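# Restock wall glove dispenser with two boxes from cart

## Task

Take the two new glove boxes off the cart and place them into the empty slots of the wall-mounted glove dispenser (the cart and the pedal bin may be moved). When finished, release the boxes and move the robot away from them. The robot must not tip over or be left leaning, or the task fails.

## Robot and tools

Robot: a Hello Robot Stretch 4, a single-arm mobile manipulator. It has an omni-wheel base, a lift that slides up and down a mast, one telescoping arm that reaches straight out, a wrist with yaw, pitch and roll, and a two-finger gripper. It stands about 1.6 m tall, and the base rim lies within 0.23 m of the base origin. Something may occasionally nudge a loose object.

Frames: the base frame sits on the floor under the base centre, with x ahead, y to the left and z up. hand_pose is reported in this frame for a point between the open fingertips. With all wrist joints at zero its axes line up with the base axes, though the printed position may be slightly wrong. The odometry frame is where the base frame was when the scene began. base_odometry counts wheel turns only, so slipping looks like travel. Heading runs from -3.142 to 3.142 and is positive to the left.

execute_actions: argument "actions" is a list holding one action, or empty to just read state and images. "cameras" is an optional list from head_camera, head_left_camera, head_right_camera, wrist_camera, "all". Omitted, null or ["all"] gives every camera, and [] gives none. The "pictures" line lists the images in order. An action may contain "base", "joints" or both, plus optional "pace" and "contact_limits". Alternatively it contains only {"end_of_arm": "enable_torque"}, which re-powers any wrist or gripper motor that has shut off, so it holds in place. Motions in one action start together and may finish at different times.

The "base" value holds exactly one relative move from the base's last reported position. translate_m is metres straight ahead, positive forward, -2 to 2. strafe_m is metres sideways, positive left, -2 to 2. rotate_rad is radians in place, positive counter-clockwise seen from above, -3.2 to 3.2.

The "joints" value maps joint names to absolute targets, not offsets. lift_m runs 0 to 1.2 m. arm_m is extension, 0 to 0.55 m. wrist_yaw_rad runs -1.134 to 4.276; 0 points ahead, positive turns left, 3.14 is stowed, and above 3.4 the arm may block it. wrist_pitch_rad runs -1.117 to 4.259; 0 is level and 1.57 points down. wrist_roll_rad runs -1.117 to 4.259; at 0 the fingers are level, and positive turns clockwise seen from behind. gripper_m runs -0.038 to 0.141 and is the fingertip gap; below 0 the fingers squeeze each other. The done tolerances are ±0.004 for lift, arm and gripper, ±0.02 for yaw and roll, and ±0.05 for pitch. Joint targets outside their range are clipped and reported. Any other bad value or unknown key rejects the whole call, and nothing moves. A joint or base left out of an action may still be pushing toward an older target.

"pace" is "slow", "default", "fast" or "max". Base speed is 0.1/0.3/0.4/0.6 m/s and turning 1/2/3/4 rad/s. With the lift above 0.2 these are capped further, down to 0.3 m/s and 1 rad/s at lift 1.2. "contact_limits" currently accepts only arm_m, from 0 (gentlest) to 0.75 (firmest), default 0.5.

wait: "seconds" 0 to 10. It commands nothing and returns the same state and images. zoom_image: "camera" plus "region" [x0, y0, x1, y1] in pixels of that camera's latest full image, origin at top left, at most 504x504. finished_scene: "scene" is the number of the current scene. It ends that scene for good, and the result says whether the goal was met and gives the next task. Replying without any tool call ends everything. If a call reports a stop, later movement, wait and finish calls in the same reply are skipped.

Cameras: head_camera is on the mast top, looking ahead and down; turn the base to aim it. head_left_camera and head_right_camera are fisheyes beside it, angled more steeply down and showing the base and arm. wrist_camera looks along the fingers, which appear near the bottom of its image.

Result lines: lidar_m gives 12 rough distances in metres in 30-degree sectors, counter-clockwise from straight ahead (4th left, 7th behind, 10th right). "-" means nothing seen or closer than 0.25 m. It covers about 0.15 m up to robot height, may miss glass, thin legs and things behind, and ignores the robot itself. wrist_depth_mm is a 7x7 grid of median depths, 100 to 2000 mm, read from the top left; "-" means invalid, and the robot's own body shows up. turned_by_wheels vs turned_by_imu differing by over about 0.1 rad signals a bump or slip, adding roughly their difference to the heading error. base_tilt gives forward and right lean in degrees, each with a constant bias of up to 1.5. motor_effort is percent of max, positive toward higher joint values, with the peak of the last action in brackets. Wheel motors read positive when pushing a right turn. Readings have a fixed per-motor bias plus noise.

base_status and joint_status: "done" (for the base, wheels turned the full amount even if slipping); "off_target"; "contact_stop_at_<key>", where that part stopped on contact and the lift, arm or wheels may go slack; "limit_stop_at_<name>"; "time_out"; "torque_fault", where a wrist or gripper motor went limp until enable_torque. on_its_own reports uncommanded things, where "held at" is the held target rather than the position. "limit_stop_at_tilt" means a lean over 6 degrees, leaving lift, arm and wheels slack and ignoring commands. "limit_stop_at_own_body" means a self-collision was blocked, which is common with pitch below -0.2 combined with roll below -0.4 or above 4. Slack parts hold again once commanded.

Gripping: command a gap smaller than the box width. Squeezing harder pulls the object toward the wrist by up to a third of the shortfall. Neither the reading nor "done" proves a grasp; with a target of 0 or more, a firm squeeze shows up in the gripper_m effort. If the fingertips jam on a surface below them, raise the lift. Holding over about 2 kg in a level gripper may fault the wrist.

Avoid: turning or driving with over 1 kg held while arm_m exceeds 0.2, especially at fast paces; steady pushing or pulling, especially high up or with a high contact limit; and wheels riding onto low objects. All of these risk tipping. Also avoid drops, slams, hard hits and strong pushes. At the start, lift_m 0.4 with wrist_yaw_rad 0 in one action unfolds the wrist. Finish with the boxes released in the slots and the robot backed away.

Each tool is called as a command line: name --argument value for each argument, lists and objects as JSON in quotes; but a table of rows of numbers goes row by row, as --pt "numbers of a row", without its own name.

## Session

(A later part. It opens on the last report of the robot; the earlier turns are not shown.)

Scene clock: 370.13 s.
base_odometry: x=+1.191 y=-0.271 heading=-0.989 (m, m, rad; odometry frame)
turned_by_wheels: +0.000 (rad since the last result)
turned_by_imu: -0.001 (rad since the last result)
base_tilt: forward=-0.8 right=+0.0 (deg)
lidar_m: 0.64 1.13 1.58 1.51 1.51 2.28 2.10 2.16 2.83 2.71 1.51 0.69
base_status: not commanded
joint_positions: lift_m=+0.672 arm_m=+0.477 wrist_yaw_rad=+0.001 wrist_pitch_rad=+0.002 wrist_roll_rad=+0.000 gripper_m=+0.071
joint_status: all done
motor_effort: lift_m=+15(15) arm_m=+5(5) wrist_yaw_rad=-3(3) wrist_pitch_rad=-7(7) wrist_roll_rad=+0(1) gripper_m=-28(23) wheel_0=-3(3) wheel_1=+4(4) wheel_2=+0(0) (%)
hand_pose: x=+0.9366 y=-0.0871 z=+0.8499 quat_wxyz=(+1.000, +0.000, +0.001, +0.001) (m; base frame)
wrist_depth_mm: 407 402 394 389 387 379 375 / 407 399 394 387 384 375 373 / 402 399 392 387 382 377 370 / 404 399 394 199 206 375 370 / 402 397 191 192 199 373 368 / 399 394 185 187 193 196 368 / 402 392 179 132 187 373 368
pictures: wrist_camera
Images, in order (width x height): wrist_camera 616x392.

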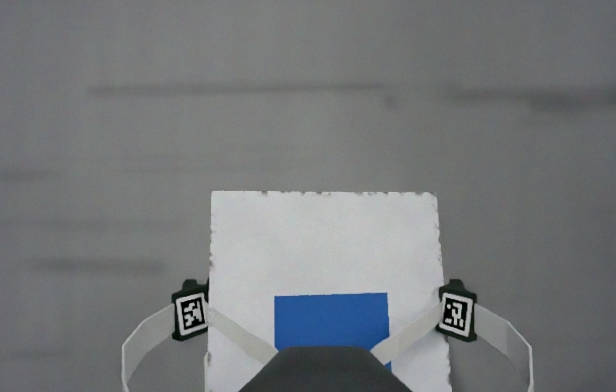

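execute_actions --actions '[{"joints":{"lift_m":0.88},"pace":"slow"}]' --cameras '["wrist_camera"]'

execute_actions --actions '[{"joints":{"arm_m":0.0},"base":{"translate_m":-0.2}}]' --cameras '[]'

execute_actions --actions '[{"base":{"rotate_rad":1.571},"pace":"slow"}]'

Scene clock: 374.77 s.
base_odometry: x=+1.191 y=-0.271 heading=-0.989 (m, m, rad; odometry frame)
turned_by_wheels: +0.000 (rad since the last result)
turned_by_imu: -0.002 (rad since the last result)
base_tilt: forward=-0.9 right=+0.0 (deg)
lidar_m: 0.65 1.13 1.58 1.51 1.54 2.29 2.09 2.16 2.82 2.71 1.50 0.70
base_status: not commanded
joint_positions: lift_m=+0.880 arm_m=+0.477 wrist_yaw_rad=+0.000 wrist_pitch_rad=+0.007 wrist_roll_rad=+0.000 gripper_m=+0.071
joint_status: all done
on_its_own: wrist_pitch_rad is at rest, and its effort (-24) is outside its rest range (-23 to +23)
motor_effort: lift_m=+24(26) arm_m=+5(5) wrist_yaw_rad=-1(3) wrist_pitch_rad=-24(22) wrist_roll_rad=-1(1) gripper_m=-28(24) wheel_0=-3(3) wheel_1=+4(4) wheel_2=+0(0) (%)
hand_pose: x=+0.9365 y=-0.0873 z=+1.0556 quat_wxyz=(+1.000, +0.000, +0.004, +0.000) (m; base frame)
wrist_depth_mm: 404 399 394 389 382 377 373 / 402 399 394 387 384 375 373 / 404 397 392 387 382 377 370 / 402 394 392 200 206 375 370 / 402 394 190 193 199 377 370 / 402 394 184 186 192 191 370 / 402 394 179 132 187 373 368
pictures: wrist_camera
Images, in order (width x height): wrist_camera 616x392.

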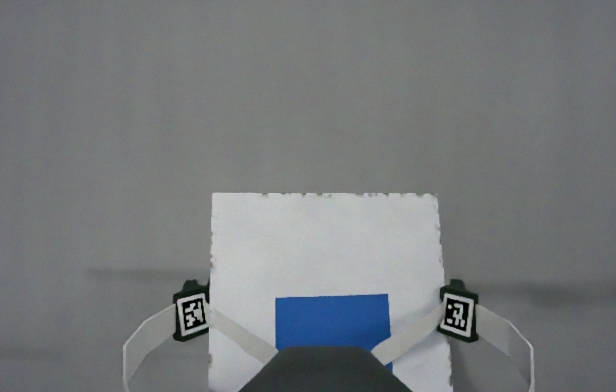

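Scene clock: 377.23 s.
base_odometry: x=+1.081 y=-0.104 heading=-0.989 (m, m, rad; odometry frame)
turned_by_wheels: +0.000 (rad since the last result)
turned_by_imu: -0.001 (rad since the last result)
base_tilt: forward=-0.8 right=+0.0 (deg)
lidar_m: 0.37 1.32 1.62 1.46 1.54 2.28 1.89 1.96 2.69 2.71 1.77 0.41
base_status: done
joint_positions: lift_m=+0.880 arm_m=+0.002 wrist_yaw_rad=+0.000 wrist_pitch_rad=+0.008 wrist_roll_rad=+0.000 gripper_m=+0.071
joint_status: all done
motor_effort: lift_m=+23(24) arm_m=-5(7) wrist_yaw_rad=+1(1) wrist_pitch_rad=-23(23) wrist_roll_rad=-2(1) gripper_m=-28(32) wheel_0=-4(2) wheel_1=-2(9) wheel_2=+1(12) (%)
hand_pose: x=+0.4610 y=-0.0875 z=+1.0556 quat_wxyz=(+1.000, +0.000, +0.004, +0.000) (m; base frame)
wrist_depth_mm: 1160 1098 1098 1078 1060 1060 1060 / 1118 1118 1078 1060 1078 1060 1042 / 1138 1118 1098 1078 1078 1060 1042 / 1118 1118 1098 200 206 1042 1042 / 1138 1098 190 193 198 1042 1042 / 1138 1118 184 187 192 191 1042 / 1118 1098 179 132 187 917 1025
pictures: none
No camera images: the call's "cameras" was empty. Leave "cameras" out to get every camera's image.

Scene clock: 380.10 s.
base_odometry: x=+1.081 y=-0.104 heading=+0.581 (m, m, rad; odometry frame)
turned_by_wheels: +1.570 (rad since the last result)
turned_by_imu: +1.548 (rad since the last result)
base_tilt: forward=-0.9 right=+0.0 (deg)
lidar_m: 0.36 1.53 2.27 1.85 1.89 2.66 2.71 1.82 0.89 0.85 1.34 0.41
base_status: done
joint_positions: lift_m=+0.880 arm_m=+0.002 wrist_yaw_rad=+0.000 wrist_pitch_rad=+0.008 wrist_roll_rad=+0.000 gripper_m=+0.071
joint_status: not commanded
motor_effort: lift_m=+23(23) arm_m=-5(5) wrist_yaw_rad=-1(1) wrist_pitch_rad=-23(21) wrist_roll_rad=-1(1) gripper_m=-27(31) wheel_0=-4(9) wheel_1=-3(9) wheel_2=-4(6) (%)
hand_pose: x=+0.4610 y=-0.0874 z=+1.0556 quat_wxyz=(+1.000, +0.000, +0.004, +0.000) (m; base frame)
wrist_depth_mm: 1430 1464 1397 1397 1366 1366 1366 / 1430 1430 1397 1430 1397 1366 1366 / 1464 1430 1397 1397 1336 1366 1336 / 1430 1397 1397 200 206 1336 1336 / 1397 1397 191 193 198 1336 1336 / 1430 1397 184 187 193 191 1308 / 1430 1397 179 132 187 1366 1308
pictures: head_camera, head_left_camera, head_right_camera, wrist_camera
Images, in order (width x height): head_camera 420x560, head_left_camera 420x672, head_right_camera 420x672, wrist_camera 616x392.

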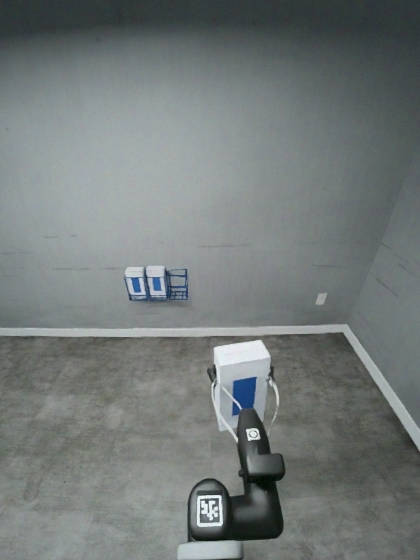

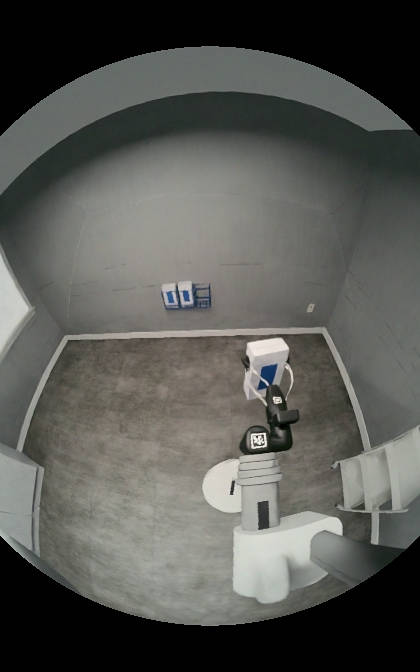

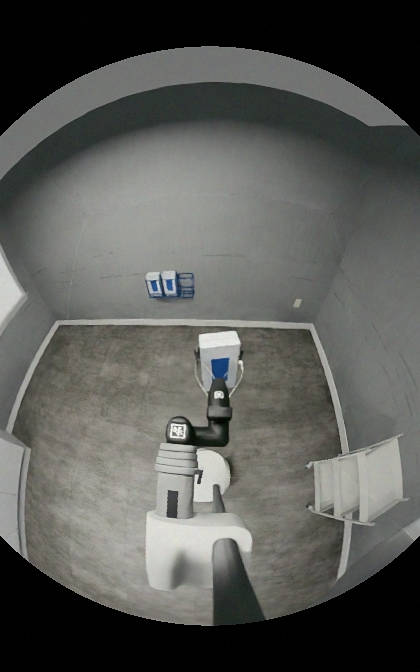

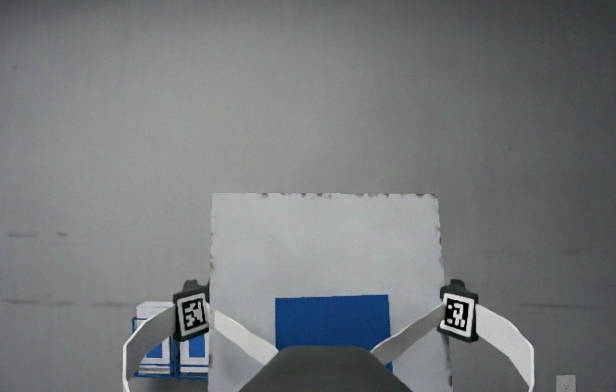

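execute_actions --actions '[{"base":{"strafe_m":0.29},"joints":{"wrist_pitch_rad":-0.2,"lift_m":0.8}}]' --cameras '[]'

execute_actions --actions '[{"base":{"translate_m":0.8}}]'

zoom_image --camera "head_camera" --region '[130, 310, 310, 440]'

Scene clock: 385.90 s.
base_odometry: x=+0.922 y=+0.138 heading=+0.581 (m, m, rad; odometry frame)
turned_by_wheels: +0.000 (rad since the last result)
turned_by_imu: -0.003 (rad since the last result)
base_tilt: forward=-0.9 right=+0.0 (deg)
lidar_m: 0.39 1.64 2.24 1.57 1.59 2.25 2.72 2.20 1.17 1.13 1.64 0.42
base_status: done
joint_positions: lift_m=+0.800 arm_m=+0.002 wrist_yaw_rad=+0.000 wrist_pitch_rad=-0.192 wrist_roll_rad=+0.000 gripper_m=+0.071
joint_status: all done
motor_effort: lift_m=+16(24) arm_m=-5(5) wrist_yaw_rad=+0(2) wrist_pitch_rad=-22(30) wrist_roll_rad=-1(1) gripper_m=-23(28) wheel_0=-1(6) wheel_1=+1(11) wheel_2=+0(3) (%)
hand_pose: x=+0.4557 y=-0.0874 z=+1.0335 quat_wxyz=(+0.995, +0.000, -0.096, +0.000) (m; base frame)
wrist_depth_mm: 1661 1661 1618 1576 1618 1537 1537 / 1576 1576 1576 1576 1537 1499 1499 / 1537 1537 1499 1464 1430 1430 1430 / 1537 1499 1397 200 207 1366 1397 / 1430 1430 191 193 200 1366 1336 / 1397 1366 184 187 193 191 1308 / 1366 1336 179 132 186 1255 1255
pictures: none
No camera images: the call's "cameras" was empty. Leave "cameras" out to get every camera's image.

Scene clock: 390.07 s.
base_odometry: x=+1.590 y=+0.577 heading=+0.581 (m, m, rad; odometry frame)
turned_by_wheels: +0.001 (rad since the last result)
turned_by_imu: -0.003 (rad since the last result)
base_tilt: forward=-0.8 right=+0.0 (deg)
lidar_m: 0.39 0.71 1.16 2.11 1.89 2.23 3.64 1.65 1.40 1.56 1.08 0.41
base_status: done
joint_positions: lift_m=+0.800 arm_m=+0.002 wrist_yaw_rad=+0.000 wrist_pitch_rad=-0.192 wrist_roll_rad=+0.000 gripper_m=+0.071
joint_status: not commanded
motor_effort: lift_m=+17(17) arm_m=-5(5) wrist_yaw_rad=+0(1) wrist_pitch_rad=-23(22) wrist_roll_rad=-1(2) gripper_m=-27(28) wheel_0=+4(5) wheel_1=+4(8) wheel_2=-1(12) (%)
hand_pose: x=+0.4557 y=-0.0874 z=+1.0335 quat_wxyz=(+0.995, +0.000, -0.096, +0.000) (m; base frame)
wrist_depth_mm: 691 668 661 654 640 640 627 / 661 647 647 634 621 615 615 / 634 627 621 609 597 591 585 / 609 609 591 201 207 574 569 / 585 585 191 193 199 554 554 / 574 564 185 187 192 191 535 / 549 544 179 132 186 517 521
pictures: head_camera, head_left_camera, head_right_camera, wrist_camera
Images, in order (width x height): head_camera 420x560, head_left_camera 420x672, head_right_camera 420x672, wrist_camera 616x392.

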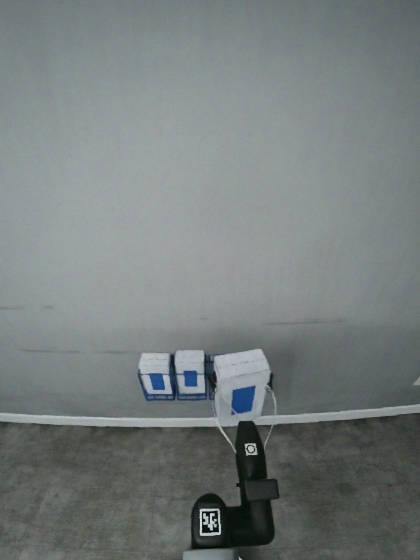

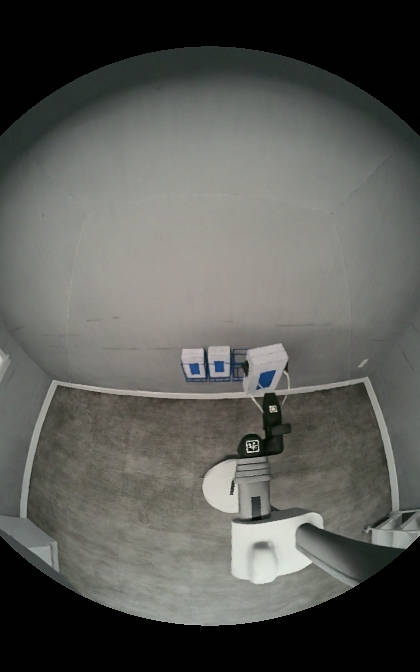

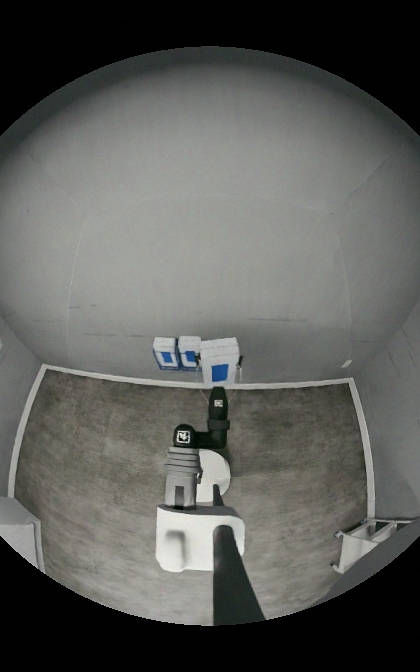

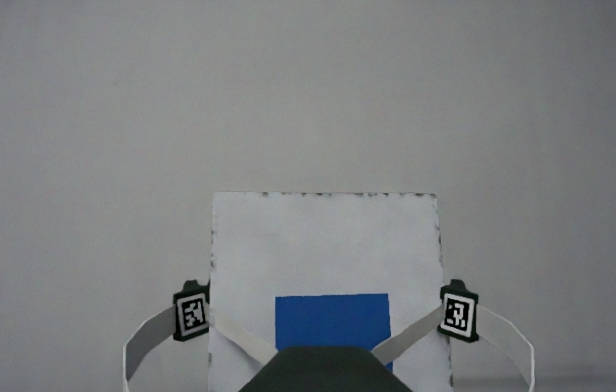

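Region (130, 310, 310, 440) of head_camera's 420x560 image, scaled by 2.800, with more detail than that image has.

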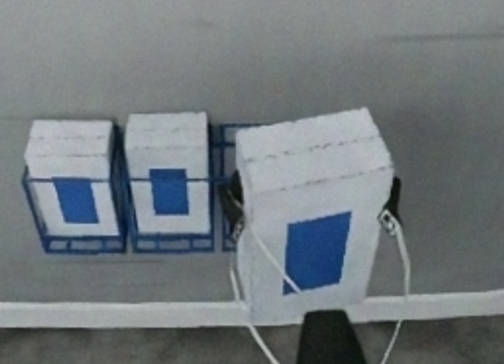

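execute_actions --actions '[{"base":{"strafe_m":0.022},"joints":{"wrist_yaw_rad":-0.08,"lift_m":0.75}}]' --cameras '[]'

execute_actions --actions '[{"joints":{"arm_m":0.31},"pace":"slow"}]'

zoom_image --camera "head_left_camera" --region '[190, 290, 310, 410]'

zoom_image --camera "head_right_camera" --region '[160, 280, 280, 400]'

Scene clock: 396.83 s.
base_odometry: x=+1.578 y=+0.596 heading=+0.581 (m, m, rad; odometry frame)
turned_by_wheels: +0.000 (rad since the last result)
turned_by_imu: -0.002 (rad since the last result)
base_tilt: forward=-0.9 right=+0.0 (deg)
lidar_m: 0.39 0.70 1.14 2.10 1.89 2.20 3.66 1.67 1.41 1.56 1.09 0.40
base_status: done
joint_positions: lift_m=+0.750 arm_m=+0.002 wrist_yaw_rad=-0.080 wrist_pitch_rad=-0.192 wrist_roll_rad=+0.000 gripper_m=+0.071
joint_status: all done
motor_effort: lift_m=+16(16) arm_m=-5(5) wrist_yaw_rad=+0(8) wrist_pitch_rad=-23(24) wrist_roll_rad=+0(0) gripper_m=-28(27) wheel_0=-3(15) wheel_1=+1(11) wheel_2=+0(0) (%)
hand_pose: x=+0.4478 y=-0.1098 z=+0.9835 quat_wxyz=(+0.995, -0.004, -0.096, -0.040) (m; base frame)
wrist_depth_mm: 647 654 654 661 668 676 676 / 621 634 634 640 654 654 661 / 603 603 609 621 621 634 634 / 580 585 585 201 207 603 609 / 569 569 191 193 199 585 585 / 544 549 184 187 192 191 574 / 530 525 179 132 186 539 554
pictures: none
No camera images: the call's "cameras" was empty. Leave "cameras" out to get every camera's image.

Scene clock: 401.20 s.
base_odometry: x=+1.578 y=+0.596 heading=+0.581 (m, m, rad; odometry frame)
turned_by_wheels: +0.000 (rad since the last result)
turned_by_imu: -0.002 (rad since the last result)
base_tilt: forward=-0.9 right=+0.0 (deg)
lidar_m: 0.67 0.71 1.15 2.07 1.89 2.18 3.63 1.69 1.42 1.60 1.10 0.81
base_status: not commanded
joint_positions: lift_m=+0.750 arm_m=+0.309 wrist_yaw_rad=-0.080 wrist_pitch_rad=-0.192 wrist_roll_rad=+0.000 gripper_m=+0.071
joint_status: all done
motor_effort: lift_m=+17(16) arm_m=+5(4) wrist_yaw_rad=-1(1) wrist_pitch_rad=-23(23) wrist_roll_rad=-1(0) gripper_m=-25(23) wheel_0=-3(3) wheel_1=+1(1) wheel_2=+0(0) (%)
hand_pose: x=+0.7553 y=-0.1098 z=+0.9835 quat_wxyz=(+0.995, -0.004, -0.096, -0.040) (m; base frame)
wrist_depth_mm: 298 301 304 307 310 314 315 / 289 291 294 296 298 301 304 / 277 281 283 286 287 291 293 / 270 271 273 200 207 282 282 / 262 263 191 193 199 271 273 / 253 254 184 187 191 191 265 / 246 245 178 132 186 253 257
pictures: head_camera, head_left_camera, head_right_camera, wrist_camera
Images, in order (width x height): head_camera 420x560, head_left_camera 420x672, head_right_camera 420x672, wrist_camera 616x392.

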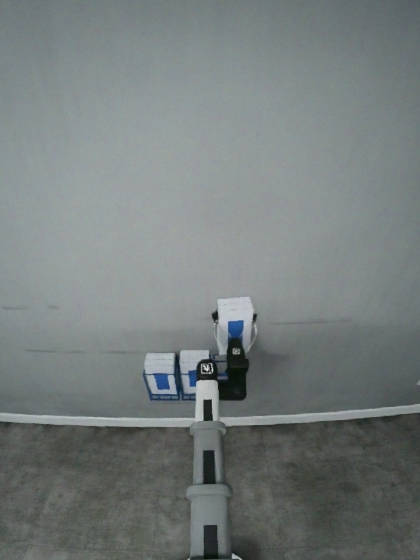

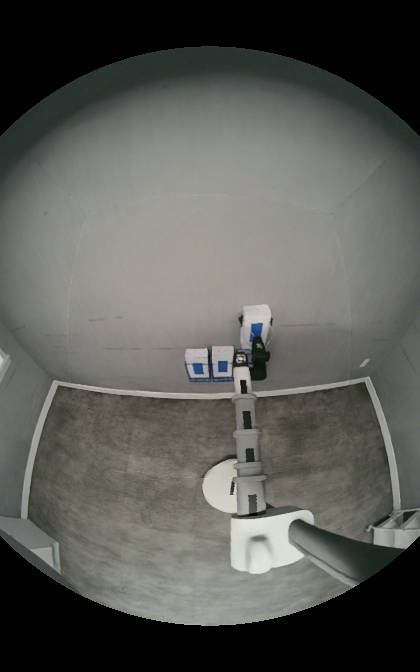

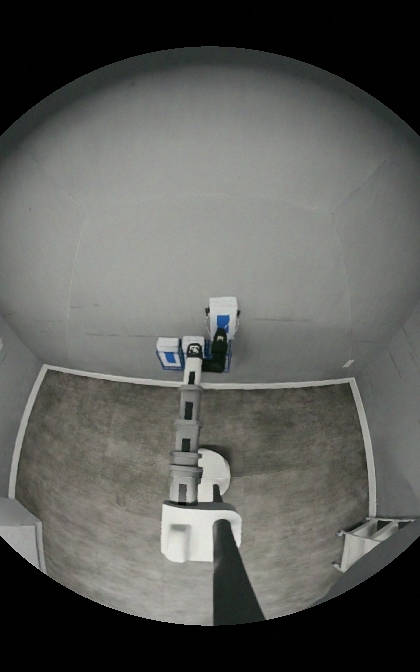

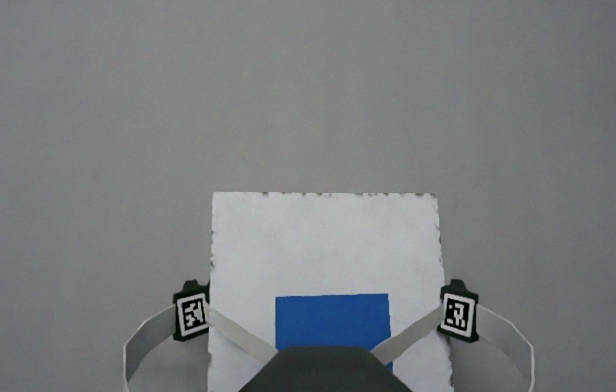

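Region (190, 290, 310, 410) of head_left_camera's 420x672 image, scaled by 4.200, with more detail than that image has.

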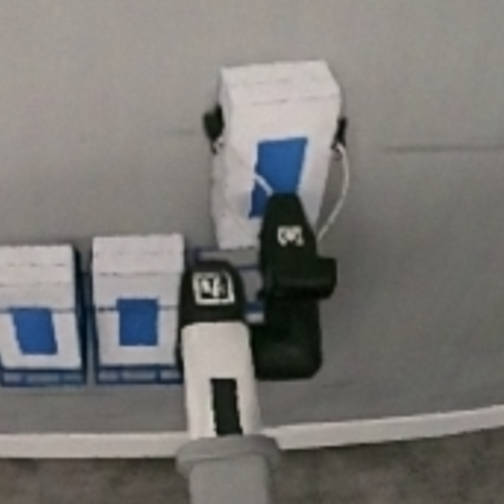

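Region (160, 280, 280, 400) of head_right_camera's 420x672 image, scaled by 4.200, with more detail than that image has.

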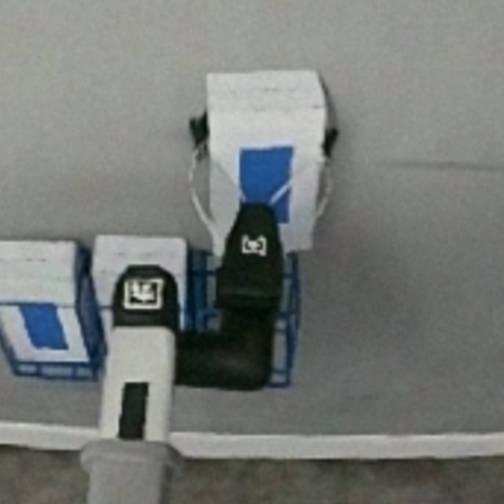

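execute_actions --actions '[{"joints":{"arm_m":0.296},"pace":"slow"}]' --cameras '[]'

execute_actions --actions '[{"joints":{"lift_m":0.65},"pace":"slow"}]'

zoom_image --camera "head_right_camera" --region '[160, 280, 280, 400]'

Scene clock: 406.80 s.
base_odometry: x=+1.578 y=+0.596 heading=+0.581 (m, m, rad; odometry frame)
turned_by_wheels: +0.000 (rad since the last result)
turned_by_imu: -0.002 (rad since the last result)
base_tilt: forward=-0.9 right=+0.0 (deg)
lidar_m: 0.67 0.71 1.14 2.10 1.89 2.21 3.62 1.70 1.39 1.59 1.11 0.80
base_status: not commanded
joint_positions: lift_m=+0.750 arm_m=+0.297 wrist_yaw_rad=-0.080 wrist_pitch_rad=-0.192 wrist_roll_rad=+0.000 gripper_m=+0.071
joint_status: all done
motor_effort: lift_m=+16(16) arm_m=-5(7) wrist_yaw_rad=+0(1) wrist_pitch_rad=-19(20) wrist_roll_rad=+0(1) gripper_m=-26(31) wheel_0=-3(3) wheel_1=+1(1) wheel_2=+0(0) (%)
hand_pose: x=+0.7431 y=-0.1098 z=+0.9835 quat_wxyz=(+0.995, -0.004, -0.096, -0.040) (m; base frame)
wrist_depth_mm: 312 314 319 322 324 327 329 / 301 304 306 309 312 315 317 / 291 294 296 298 301 304 306 / 282 283 283 201 207 293 296 / 273 276 191 193 200 285 286 / 265 267 183 187 192 191 276 / 257 257 179 132 186 264 270
pictures: none
No camera images: the call's "cameras" was empty. Leave "cameras" out to get every camera's image.

Scene clock: 408.50 s.
base_odometry: x=+1.578 y=+0.596 heading=+0.581 (m, m, rad; odometry frame)
turned_by_wheels: +0.000 (rad since the last result)
turned_by_imu: -0.001 (rad since the last result)
base_tilt: forward=-0.8 right=+0.0 (deg)
lidar_m: 0.67 0.71 1.13 2.11 1.89 2.21 3.63 1.68 1.42 1.59 1.11 0.81
base_status: not commanded
joint_positions: lift_m=+0.650 arm_m=+0.297 wrist_yaw_rad=-0.080 wrist_pitch_rad=-0.198 wrist_roll_rad=+0.000 gripper_m=+0.071
joint_status: all done
motor_effort: lift_m=+14(20) arm_m=-5(5) wrist_yaw_rad=-1(1) wrist_pitch_rad=-5(22) wrist_roll_rad=+1(2) gripper_m=-29(28) wheel_0=-3(3) wheel_1=+1(1) wheel_2=+0(0) (%)
hand_pose: x=+0.7428 y=-0.1097 z=+0.8855 quat_wxyz=(+0.994, -0.004, -0.099, -0.040) (m; base frame)
wrist_depth_mm: 315 320 324 325 329 332 332 / 304 307 310 312 314 317 320 / 294 296 298 301 303 306 307 / 283 286 286 201 208 294 298 / 273 277 191 193 200 285 287 / 265 267 184 187 192 191 276 / 258 256 178 132 186 263 268
pictures: head_camera, head_left_camera, head_right_camera, wrist_camera
Images, in order (width x height): head_camera 420x560, head_left_camera 420x672, head_right_camera 420x672, wrist_camera 616x392.

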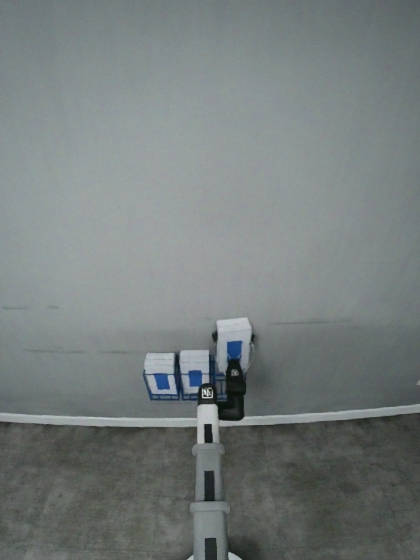

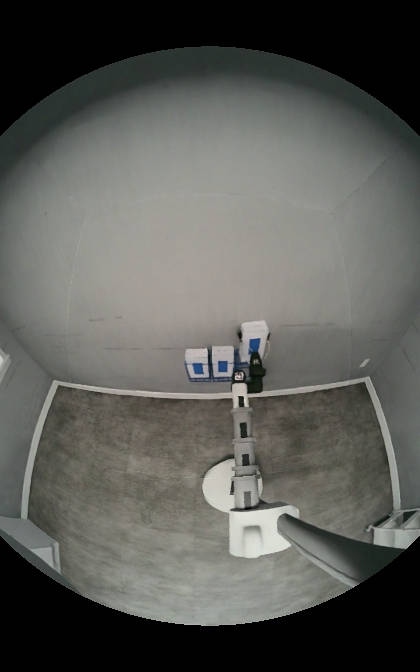

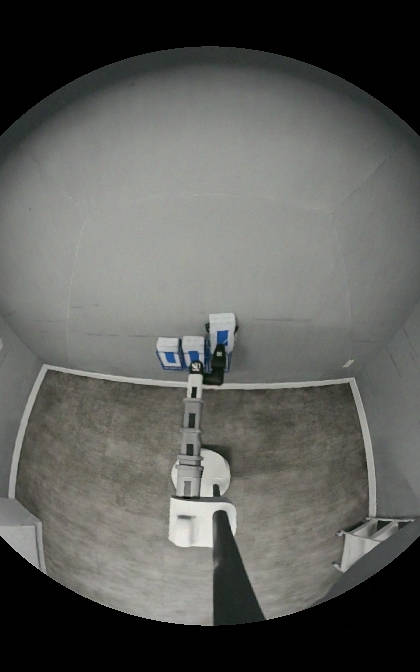

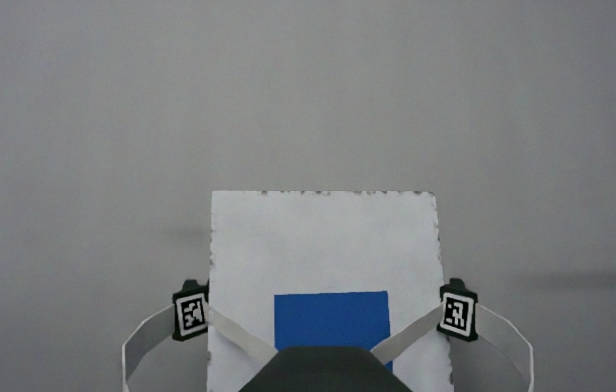

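Region (160, 280, 280, 400) of head_right_camera's 420x672 image, scaled by 4.200, with more detail than that image has.

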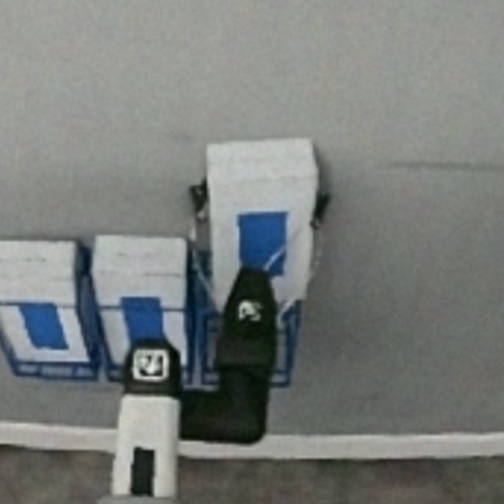

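execute_actions --actions '[{"joints":{"lift_m":0.675},"pace":"slow"}]' --cameras '[]'

execute_actions --actions '[{"base":{"strafe_m":0.013},"pace":"slow"}]' --cameras '[]'

execute_actions --actions '[{"joints":{"lift_m":0.64},"pace":"slow"}]' --cameras '["head_right_camera","head_left_camera"]'

zoom_image --camera "head_right_camera" --region '[160, 280, 280, 400]'

zoom_image --camera "head_left_camera" --region '[190, 290, 310, 410]'

Scene clock: 412.23 s.
base_odometry: x=+1.578 y=+0.596 heading=+0.581 (m, m, rad; odometry frame)
turned_by_wheels: +0.000 (rad since the last result)
turned_by_imu: -0.002 (rad since the last result)
base_tilt: forward=-0.9 right=+0.0 (deg)
lidar_m: 0.65 0.70 1.12 2.11 1.88 2.20 3.64 1.66 1.43 1.59 1.08 0.80
base_status: not commanded
joint_positions: lift_m=+0.675 arm_m=+0.297 wrist_yaw_rad=-0.080 wrist_pitch_rad=-0.193 wrist_roll_rad=+0.000 gripper_m=+0.071
joint_status: all done
motor_effort: lift_m=+24(20) arm_m=-5(5) wrist_yaw_rad=-2(1) wrist_pitch_rad=-22(20) wrist_roll_rad=+2(0) gripper_m=-27(25) wheel_0=-3(3) wheel_1=+1(1) wheel_2=+0(0) (%)
hand_pose: x=+0.7431 y=-0.1097 z=+0.9080 quat_wxyz=(+0.995, -0.004, -0.096, -0.040) (m; base frame)
wrist_depth_mm: 314 315 319 320 324 327 330 / 303 304 306 310 312 315 320 / 291 296 297 298 303 303 306 / 283 285 283 200 207 294 296 / 273 276 191 193 200 285 286 / 264 266 184 186 192 191 277 / 257 257 179 132 186 265 268
pictures: none
No camera images: the call's "cameras" was empty. Leave "cameras" out to get every camera's image.

Scene clock: 413.20 s.
base_odometry: x=+1.571 y=+0.606 heading=+0.581 (m, m, rad; odometry frame)
turned_by_wheels: +0.000 (rad since the last result)
turned_by_imu: -0.001 (rad since the last result)
base_tilt: forward=-0.8 right=+0.0 (deg)
lidar_m: 0.68 0.72 1.13 2.10 1.87 2.19 3.64 1.70 1.40 1.59 1.10 0.79
base_status: done
joint_positions: lift_m=+0.675 arm_m=+0.297 wrist_yaw_rad=-0.080 wrist_pitch_rad=-0.193 wrist_roll_rad=+0.000 gripper_m=+0.071
joint_status: not commanded
motor_effort: lift_m=+24(24) arm_m=-5(5) wrist_yaw_rad=-1(2) wrist_pitch_rad=-22(24) wrist_roll_rad=+1(1) gripper_m=-30(25) wheel_0=-4(10) wheel_1=+3(7) wheel_2=+0(1) (%)
hand_pose: x=+0.7431 y=-0.1097 z=+0.9080 quat_wxyz=(+0.995, -0.004, -0.096, -0.040) (m; base frame)
wrist_depth_mm: 312 315 319 320 324 327 330 / 303 304 307 310 314 315 319 / 293 294 297 300 300 304 307 / 282 285 285 201 207 294 296 / 273 276 191 193 200 285 286 / 265 266 184 187 192 191 276 / 257 257 179 132 186 264 270
pictures: none
No camera images: the call's "cameras" was empty. Leave "cameras" out to get every camera's image.

Scene clock: 414.33 s.
base_odometry: x=+1.571 y=+0.606 heading=+0.581 (m, m, rad; odometry frame)
turned_by_wheels: +0.000 (rad since the last result)
turned_by_imu: +0.000 (rad since the last result)
base_tilt: forward=-0.9 right=+0.0 (deg)
lidar_m: 0.66 0.71 1.13 2.07 1.86 2.19 3.64 1.69 1.43 1.61 1.13 0.80
base_status: not commanded
joint_positions: lift_m=+0.640 arm_m=+0.297 wrist_yaw_rad=-0.080 wrist_pitch_rad=-0.193 wrist_roll_rad=+0.000 gripper_m=+0.071
joint_status: all done
on_its_own: wrist_pitch_rad is at rest, and its effort (-24) is outside its rest range (-23 to +23)
motor_effort: lift_m=+16(22) arm_m=-5(5) wrist_yaw_rad=-1(0) wrist_pitch_rad=-24(24) wrist_roll_rad=+1(1) gripper_m=-29(31) wheel_0=-4(4) wheel_1=+3(3) wheel_2=+0(0) (%)
hand_pose: x=+0.7431 y=-0.1097 z=+0.8736 quat_wxyz=(+0.995, -0.004, -0.096, -0.040) (m; base frame)
wrist_depth_mm: 312 317 319 322 324 327 329 / 301 304 307 309 312 315 317 / 291 293 297 300 303 303 307 / 282 285 285 201 207 293 297 / 272 276 191 193 199 283 286 / 265 266 183 187 192 191 276 / 257 257 179 132 187 264 270
pictures: head_left_camera, head_right_camera
Images, in order (width x height): head_left_camera 420x672, head_right_camera 420x672.

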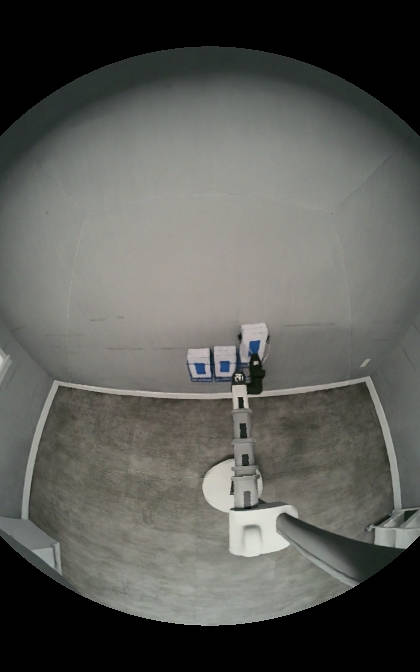

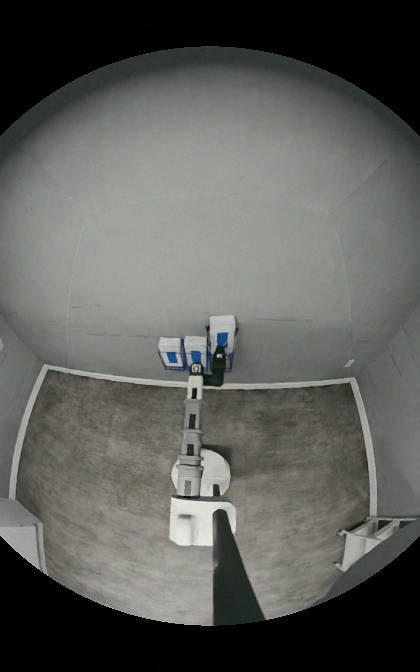

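Region (160, 280, 280, 400) of head_right_camera's 420x672 image, scaled by 4.200, with more detail than that image has.

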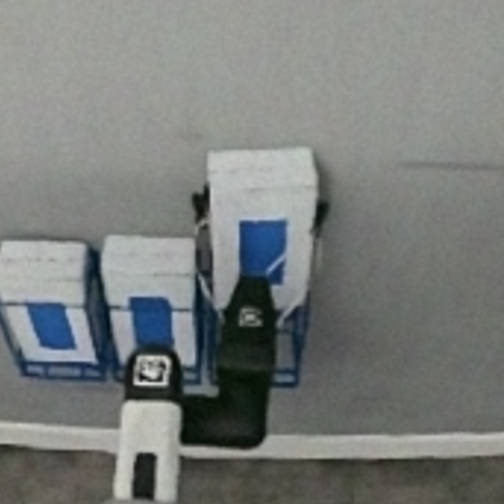

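Region (190, 290, 310, 410) of head_left_camera's 420x672 image, scaled by 4.200, with more detail than that image has.

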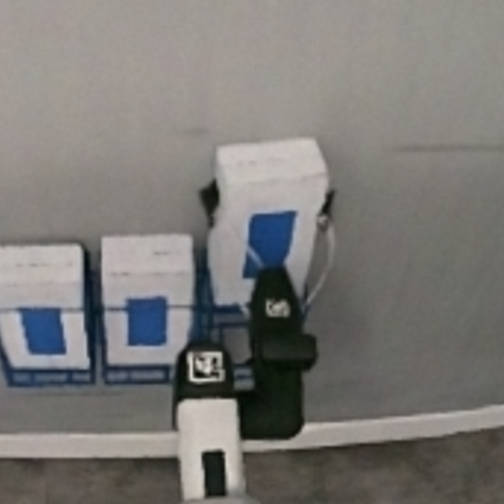

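Passing freely. Lower further.

execute_actions --actions '[{"joints":{"lift_m":0.56},"pace":"slow"}]' --cameras '["head_right_camera","wrist_camera"]'

zoom_image --camera "head_right_camera" --region '[160, 280, 280, 400]'

Scene clock: 416.97 s.
base_odometry: x=+1.571 y=+0.606 heading=+0.581 (m, m, rad; odometry frame)
turned_by_wheels: +0.000 (rad since the last result)
turned_by_imu: -0.001 (rad since the last result)
base_tilt: forward=-0.9 right=+0.0 (deg)
lidar_m: 0.67 0.70 1.12 2.08 1.88 2.20 3.65 1.70 1.43 1.60 1.09 0.81
base_status: not commanded
joint_positions: lift_m=+0.560 arm_m=+0.297 wrist_yaw_rad=-0.081 wrist_pitch_rad=-0.193 wrist_roll_rad=+0.000 gripper_m=+0.071
joint_status: all done
motor_effort: lift_m=+16(13) arm_m=-5(5) wrist_yaw_rad=+1(1) wrist_pitch_rad=-21(22) wrist_roll_rad=+0(1) gripper_m=-28(24) wheel_0=-4(4) wheel_1=+3(3) wheel_2=+0(0) (%)
hand_pose: x=+0.7430 y=-0.1099 z=+0.7936 quat_wxyz=(+0.995, -0.004, -0.096, -0.040) (m; base frame)
wrist_depth_mm: 312 317 319 322 325 329 330 / 303 304 307 310 312 317 319 / 293 294 297 300 301 304 307 / 282 286 285 201 207 294 296 / 273 276 191 193 200 283 287 / 265 266 184 186 192 191 278 / 251 220 179 132 186 265 268
pictures: head_right_camera, wrist_camera
Images, in order (width x height): head_right_camera 420x672, wrist_camera 616x392.

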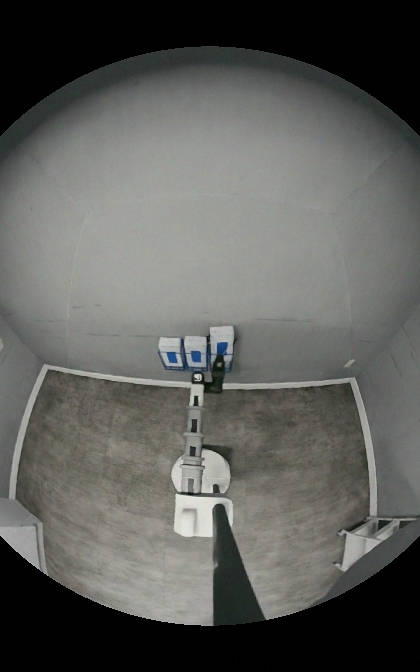

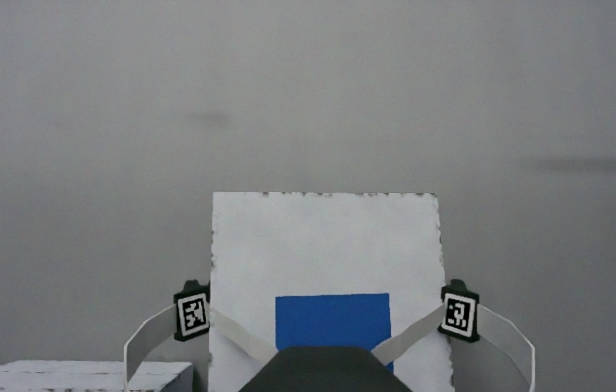

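Region (160, 280, 280, 400) of head_right_camera's 420x672 image, scaled by 4.200, with more detail than that image has.

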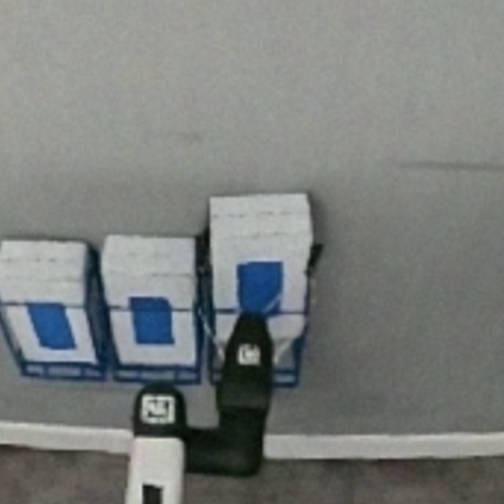

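execute_actions --actions '[{"joints":{"lift_m":0.535},"pace":"slow"}]' --cameras '["wrist_camera"]'

execute_actions --actions '[{"joints":{"gripper_m":0.14}}]' --cameras '["wrist_camera","head_camera"]'

Scene clock: 419.60 s.
base_odometry: x=+1.571 y=+0.606 heading=+0.581 (m, m, rad; odometry frame)
turned_by_wheels: +0.000 (rad since the last result)
turned_by_imu: -0.001 (rad since the last result)
base_tilt: forward=-0.8 right=+0.0 (deg)
lidar_m: 0.67 0.72 1.12 2.09 1.87 2.17 3.62 1.70 1.42 1.60 1.10 0.80
base_status: not commanded
joint_positions: lift_m=+0.535 arm_m=+0.297 wrist_yaw_rad=-0.081 wrist_pitch_rad=-0.193 wrist_roll_rad=+0.000 gripper_m=+0.071
joint_status: all done
motor_effort: lift_m=+16(17) arm_m=-5(5) wrist_yaw_rad=+2(2) wrist_pitch_rad=-22(21) wrist_roll_rad=+0(1) gripper_m=-29(25) wheel_0=-4(4) wheel_1=+3(3) wheel_2=+0(0) (%)
hand_pose: x=+0.7430 y=-0.1100 z=+0.7687 quat_wxyz=(+0.995, -0.004, -0.096, -0.040) (m; base frame)
wrist_depth_mm: 312 315 320 322 325 329 329 / 303 304 306 310 314 317 319 / 291 294 297 300 301 306 307 / 282 285 285 200 207 296 296 / 273 276 191 193 200 286 286 / 265 267 185 187 192 191 277 / 191 191 179 133 187 266 270
pictures: wrist_camera
Images, in order (width x height): wrist_camera 616x392.

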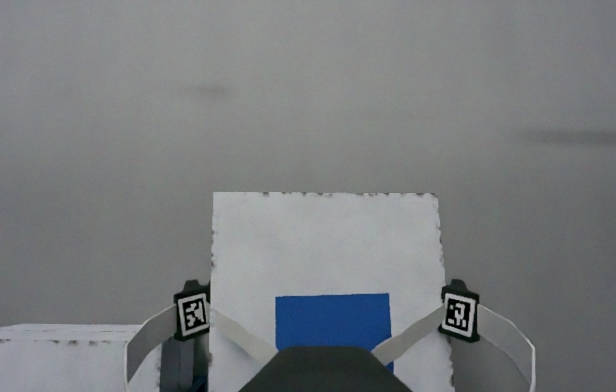

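Scene clock: 421.33 s.
base_odometry: x=+1.571 y=+0.606 heading=+0.581 (m, m, rad; odometry frame)
turned_by_wheels: +0.000 (rad since the last result)
turned_by_imu: -0.001 (rad since the last result)
base_tilt: forward=-0.8 right=+0.0 (deg)
lidar_m: 0.67 0.69 1.14 2.08 1.88 2.16 3.63 1.70 1.42 1.60 1.08 0.80
base_status: not commanded
joint_positions: lift_m=+0.535 arm_m=+0.297 wrist_yaw_rad=-0.080 wrist_pitch_rad=-0.197 wrist_roll_rad=+0.000 gripper_m=+0.140
joint_status: all done
motor_effort: lift_m=+16(16) arm_m=-5(5) wrist_yaw_rad=+0(4) wrist_pitch_rad=-11(23) wrist_roll_rad=+1(1) gripper_m=-3(30) wheel_0=-4(4) wheel_1=+3(3) wheel_2=+0(0) (%)
hand_pose: x=+0.7428 y=-0.1098 z=+0.7700 quat_wxyz=(+0.994, -0.004, -0.099, -0.040) (m; base frame)
wrist_depth_mm: 317 319 322 325 327 332 334 / 304 307 309 310 315 319 320 / 293 296 298 300 304 306 307 / 283 286 289 290 293 294 298 / 273 276 279 279 282 285 286 / 265 265 198 200 200 207 276 / 191 192 193 141 190 266 270
pictures: head_camera, wrist_camera
Images, in order (width x height): head_camera 420x560, wrist_camera 616x392.

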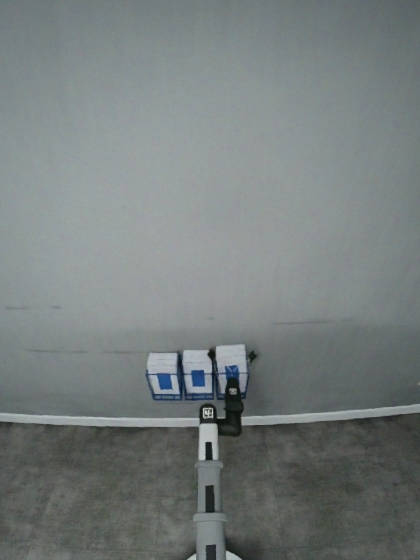

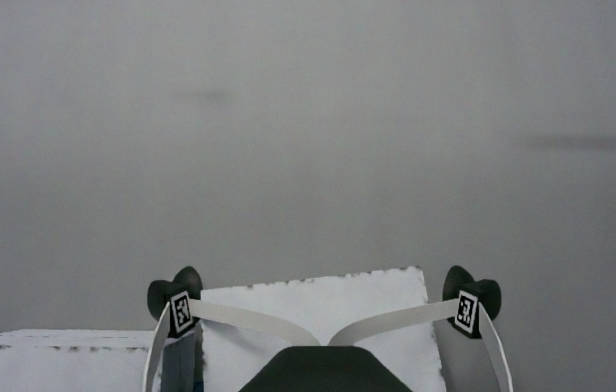

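execute_actions --actions '[{"joints":{"lift_m":0.56},"pace":"slow"}]' --cameras '[]'

execute_actions --actions '[{"joints":{"arm_m":0.05}}]' --cameras '[]'

execute_actions --actions '[{"joints":{"lift_m":0.42,"wrist_pitch_rad":0,"wrist_yaw_rad":0}}]' --cameras '["wrist_camera","head_camera"]'

Scene clock: 424.20 s.
base_odometry: x=+1.571 y=+0.606 heading=+0.581 (m, m, rad; odometry frame)
turned_by_wheels: +0.000 (rad since the last result)
turned_by_imu: -0.001 (rad since the last result)
base_tilt: forward=-0.9 right=+0.0 (deg)
lidar_m: 0.66 0.72 1.12 2.09 1.87 2.20 3.64 1.70 1.40 1.60 1.11 0.81
base_status: not commanded
joint_positions: lift_m=+0.560 arm_m=+0.297 wrist_yaw_rad=-0.080 wrist_pitch_rad=-0.198 wrist_roll_rad=+0.000 gripper_m=+0.140
joint_status: all done
motor_effort: lift_m=+22(19) arm_m=-5(5) wrist_yaw_rad=+0(0) wrist_pitch_rad=-8(5) wrist_roll_rad=+1(0) gripper_m=+3(2) wheel_0=-4(4) wheel_1=+3(3) wheel_2=+0(0) (%)
hand_pose: x=+0.7428 y=-0.1098 z=+0.7945 quat_wxyz=(+0.994, -0.004, -0.099, -0.040) (m; base frame)
wrist_depth_mm: 314 319 322 325 327 330 332 / 304 306 309 312 315 319 320 / 294 296 298 300 304 306 309 / 283 286 289 290 293 296 296 / 273 274 279 282 283 285 287 / 265 265 220 272 272 206 277 / 257 257 195 140 193 267 270
pictures: none
No camera images: the call's "cameras" was empty. Leave "cameras" out to get every camera's image.

Scene clock: 426.07 s.
base_odometry: x=+1.571 y=+0.606 heading=+0.581 (m, m, rad; odometry frame)
turned_by_wheels: +0.000 (rad since the last result)
turned_by_imu: -0.001 (rad since the last result)
base_tilt: forward=-0.9 right=+0.0 (deg)
lidar_m: 0.67 0.70 1.12 2.11 1.88 2.20 3.64 1.70 1.43 1.61 1.10 0.82
base_status: not commanded
joint_positions: lift_m=+0.560 arm_m=+0.051 wrist_yaw_rad=-0.080 wrist_pitch_rad=-0.198 wrist_roll_rad=+0.000 gripper_m=+0.140
joint_status: all done
motor_effort: lift_m=+22(22) arm_m=-5(5) wrist_yaw_rad=+0(1) wrist_pitch_rad=-6(8) wrist_roll_rad=+1(1) gripper_m=+0(0) wheel_0=-4(4) wheel_1=+3(3) wheel_2=+0(0) (%)
hand_pose: x=+0.4968 y=-0.1098 z=+0.7946 quat_wxyz=(+0.994, -0.004, -0.099, -0.040) (m; base frame)
wrist_depth_mm: 597 597 603 609 609 627 627 / 569 580 574 585 591 597 609 / 554 554 554 569 569 574 574 / 535 539 544 549 549 554 559 / 512 521 525 525 535 539 544 / 496 496 219 439 512 206 521 / 404 418 421 140 500 500 504
pictures: none
No camera images: the call's "cameras" was empty. Leave "cameras" out to get every camera's image.

Scene clock: 427.70 s.
base_odometry: x=+1.571 y=+0.606 heading=+0.581 (m, m, rad; odometry frame)
turned_by_wheels: +0.000 (rad since the last result)
turned_by_imu: -0.001 (rad since the last result)
base_tilt: forward=-0.9 right=+0.0 (deg)
lidar_m: 0.66 0.72 1.13 2.08 1.87 2.20 3.66 1.68 1.42 1.61 1.11 0.80
base_status: not commanded
joint_positions: lift_m=+0.420 arm_m=+0.051 wrist_yaw_rad=+0.000 wrist_pitch_rad=+0.002 wrist_roll_rad=+0.000 gripper_m=+0.140
joint_status: all done
motor_effort: lift_m=+15(19) arm_m=-5(5) wrist_yaw_rad=+1(4) wrist_pitch_rad=-6(5) wrist_roll_rad=+2(1) gripper_m=-4(2) wheel_0=-4(4) wheel_1=+3(3) wheel_2=+0(0) (%)
hand_pose: x=+0.5102 y=-0.0876 z=+0.5980 quat_wxyz=(+1.000, +0.000, +0.001, +0.000) (m; base frame)
wrist_depth_mm: 539 530 530 521 517 508 504 / 535 535 521 521 508 504 500 / 535 449 452 436 508 508 500 / 442 436 445 427 427 504 500 / 439 436 442 418 415 500 500 / 436 436 220 410 399 207 492 / 530 521 517 140 504 500 492
pictures: head_camera, wrist_camera
Images, in order (width x height): head_camera 420x560, wrist_camera 616x392.

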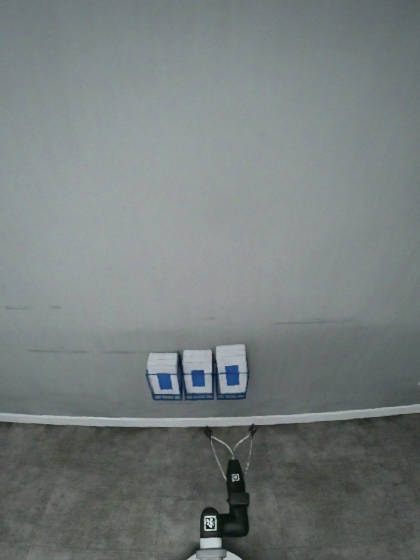

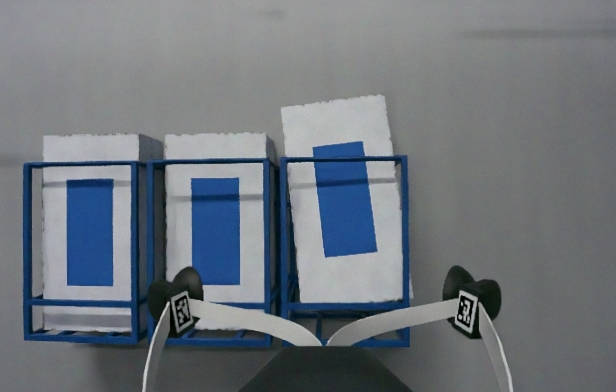

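execute_actions --actions '[{"base":{"strafe_m":-0.41},"joints":{"wrist_yaw_rad":0.8,"wrist_roll_rad":1.57,"gripper_m":0,"arm_m":0.1}}]' --cameras '[]'

execute_actions --actions '[{"joints":{"arm_m":0.31},"pace":"slow","contact_limits":{"arm_m":0.2}}]' --cameras '["wrist_camera","head_camera"]'

Scene clock: 433.93 s.
base_odometry: x=+1.796 y=+0.264 heading=+0.581 (m, m, rad; odometry frame)
turned_by_wheels: +0.000 (rad since the last result)
turned_by_imu: -0.001 (rad since the last result)
base_tilt: forward=-0.8 right=+0.0 (deg)
lidar_m: 0.76 0.71 1.12 2.49 2.22 2.76 3.57 1.12 1.07 1.18 1.09 0.78
base_status: done
joint_positions: lift_m=+0.420 arm_m=+0.099 wrist_yaw_rad=+0.800 wrist_pitch_rad=+0.002 wrist_roll_rad=+1.570 gripper_m=+0.000
joint_status: all done
motor_effort: lift_m=+16(15) arm_m=+5(8) wrist_yaw_rad=+1(5) wrist_pitch_rad=-6(6) wrist_roll_rad=+1(6) gripper_m=-4(5) wheel_0=+3(15) wheel_1=-1(12) wheel_2=+0(1) (%)
hand_pose: x=+0.5338 y=+0.1460 z=+0.5979 quat_wxyz=(+0.652, +0.651, +0.276, +0.275) (m; base frame)
wrist_depth_mm: 366 364 362 364 362 359 366 / 407 410 407 404 407 404 399 / 462 462 462 449 459 459 455 / 535 530 436 418 500 530 530 / 640 634 496 469 585 621 634 / 778 778 699 200 189 768 759 / 1008 1008 676 143 946 891 854
pictures: none
No camera images: the call's "cameras" was empty. Leave "cameras" out to get every camera's image.

Scene clock: 437.33 s.
base_odometry: x=+1.796 y=+0.264 heading=+0.581 (m, m, rad; odometry frame)
turned_by_wheels: +0.000 (rad since the last result)
turned_by_imu: -0.001 (rad since the last result)
base_tilt: forward=-0.9 right=+0.0 (deg)
lidar_m: 0.76 0.71 1.13 2.51 2.22 2.79 3.58 1.12 1.08 1.19 1.09 0.77
base_status: not commanded
joint_positions: lift_m=+0.420 arm_m=+0.309 wrist_yaw_rad=+0.800 wrist_pitch_rad=+0.002 wrist_roll_rad=+1.570 gripper_m=+0.000
joint_status: all done
motor_effort: lift_m=+16(15) arm_m=+5(3) wrist_yaw_rad=+0(1) wrist_pitch_rad=-9(7) wrist_roll_rad=+2(2) gripper_m=-7(9) wheel_0=+3(3) wheel_1=-1(1) wheel_2=+0(0) (%)
contact_limits: arm_m 0.2
hand_pose: x=+0.7437 y=+0.1460 z=+0.5979 quat_wxyz=(+0.652, +0.651, +0.276, +0.275) (m; base frame)
wrist_depth_mm: 160 158 158 159 158 158 160 / 177 178 178 177 177 177 176 / 202 202 201 201 201 200 200 / 234 232 231 232 232 231 230 / 277 276 274 273 273 273 273 / 342 322 309 202 189 334 334 / 433 293 268 143 278 387 421
pictures: head_camera, wrist_camera
Images, in order (width x height): head_camera 420x560, wrist_camera 616x392.

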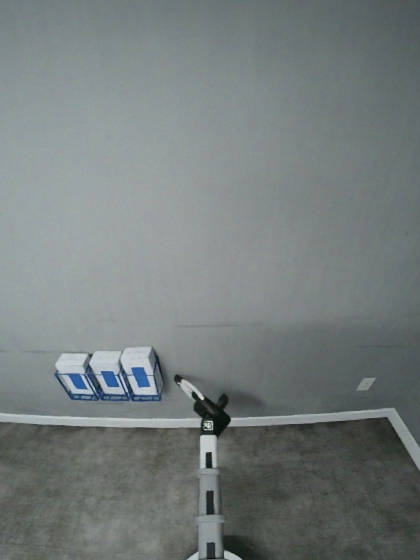

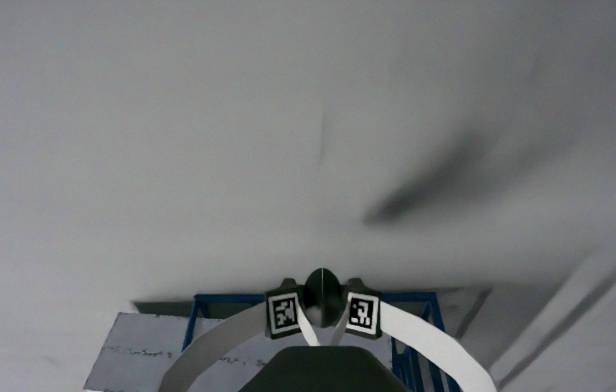

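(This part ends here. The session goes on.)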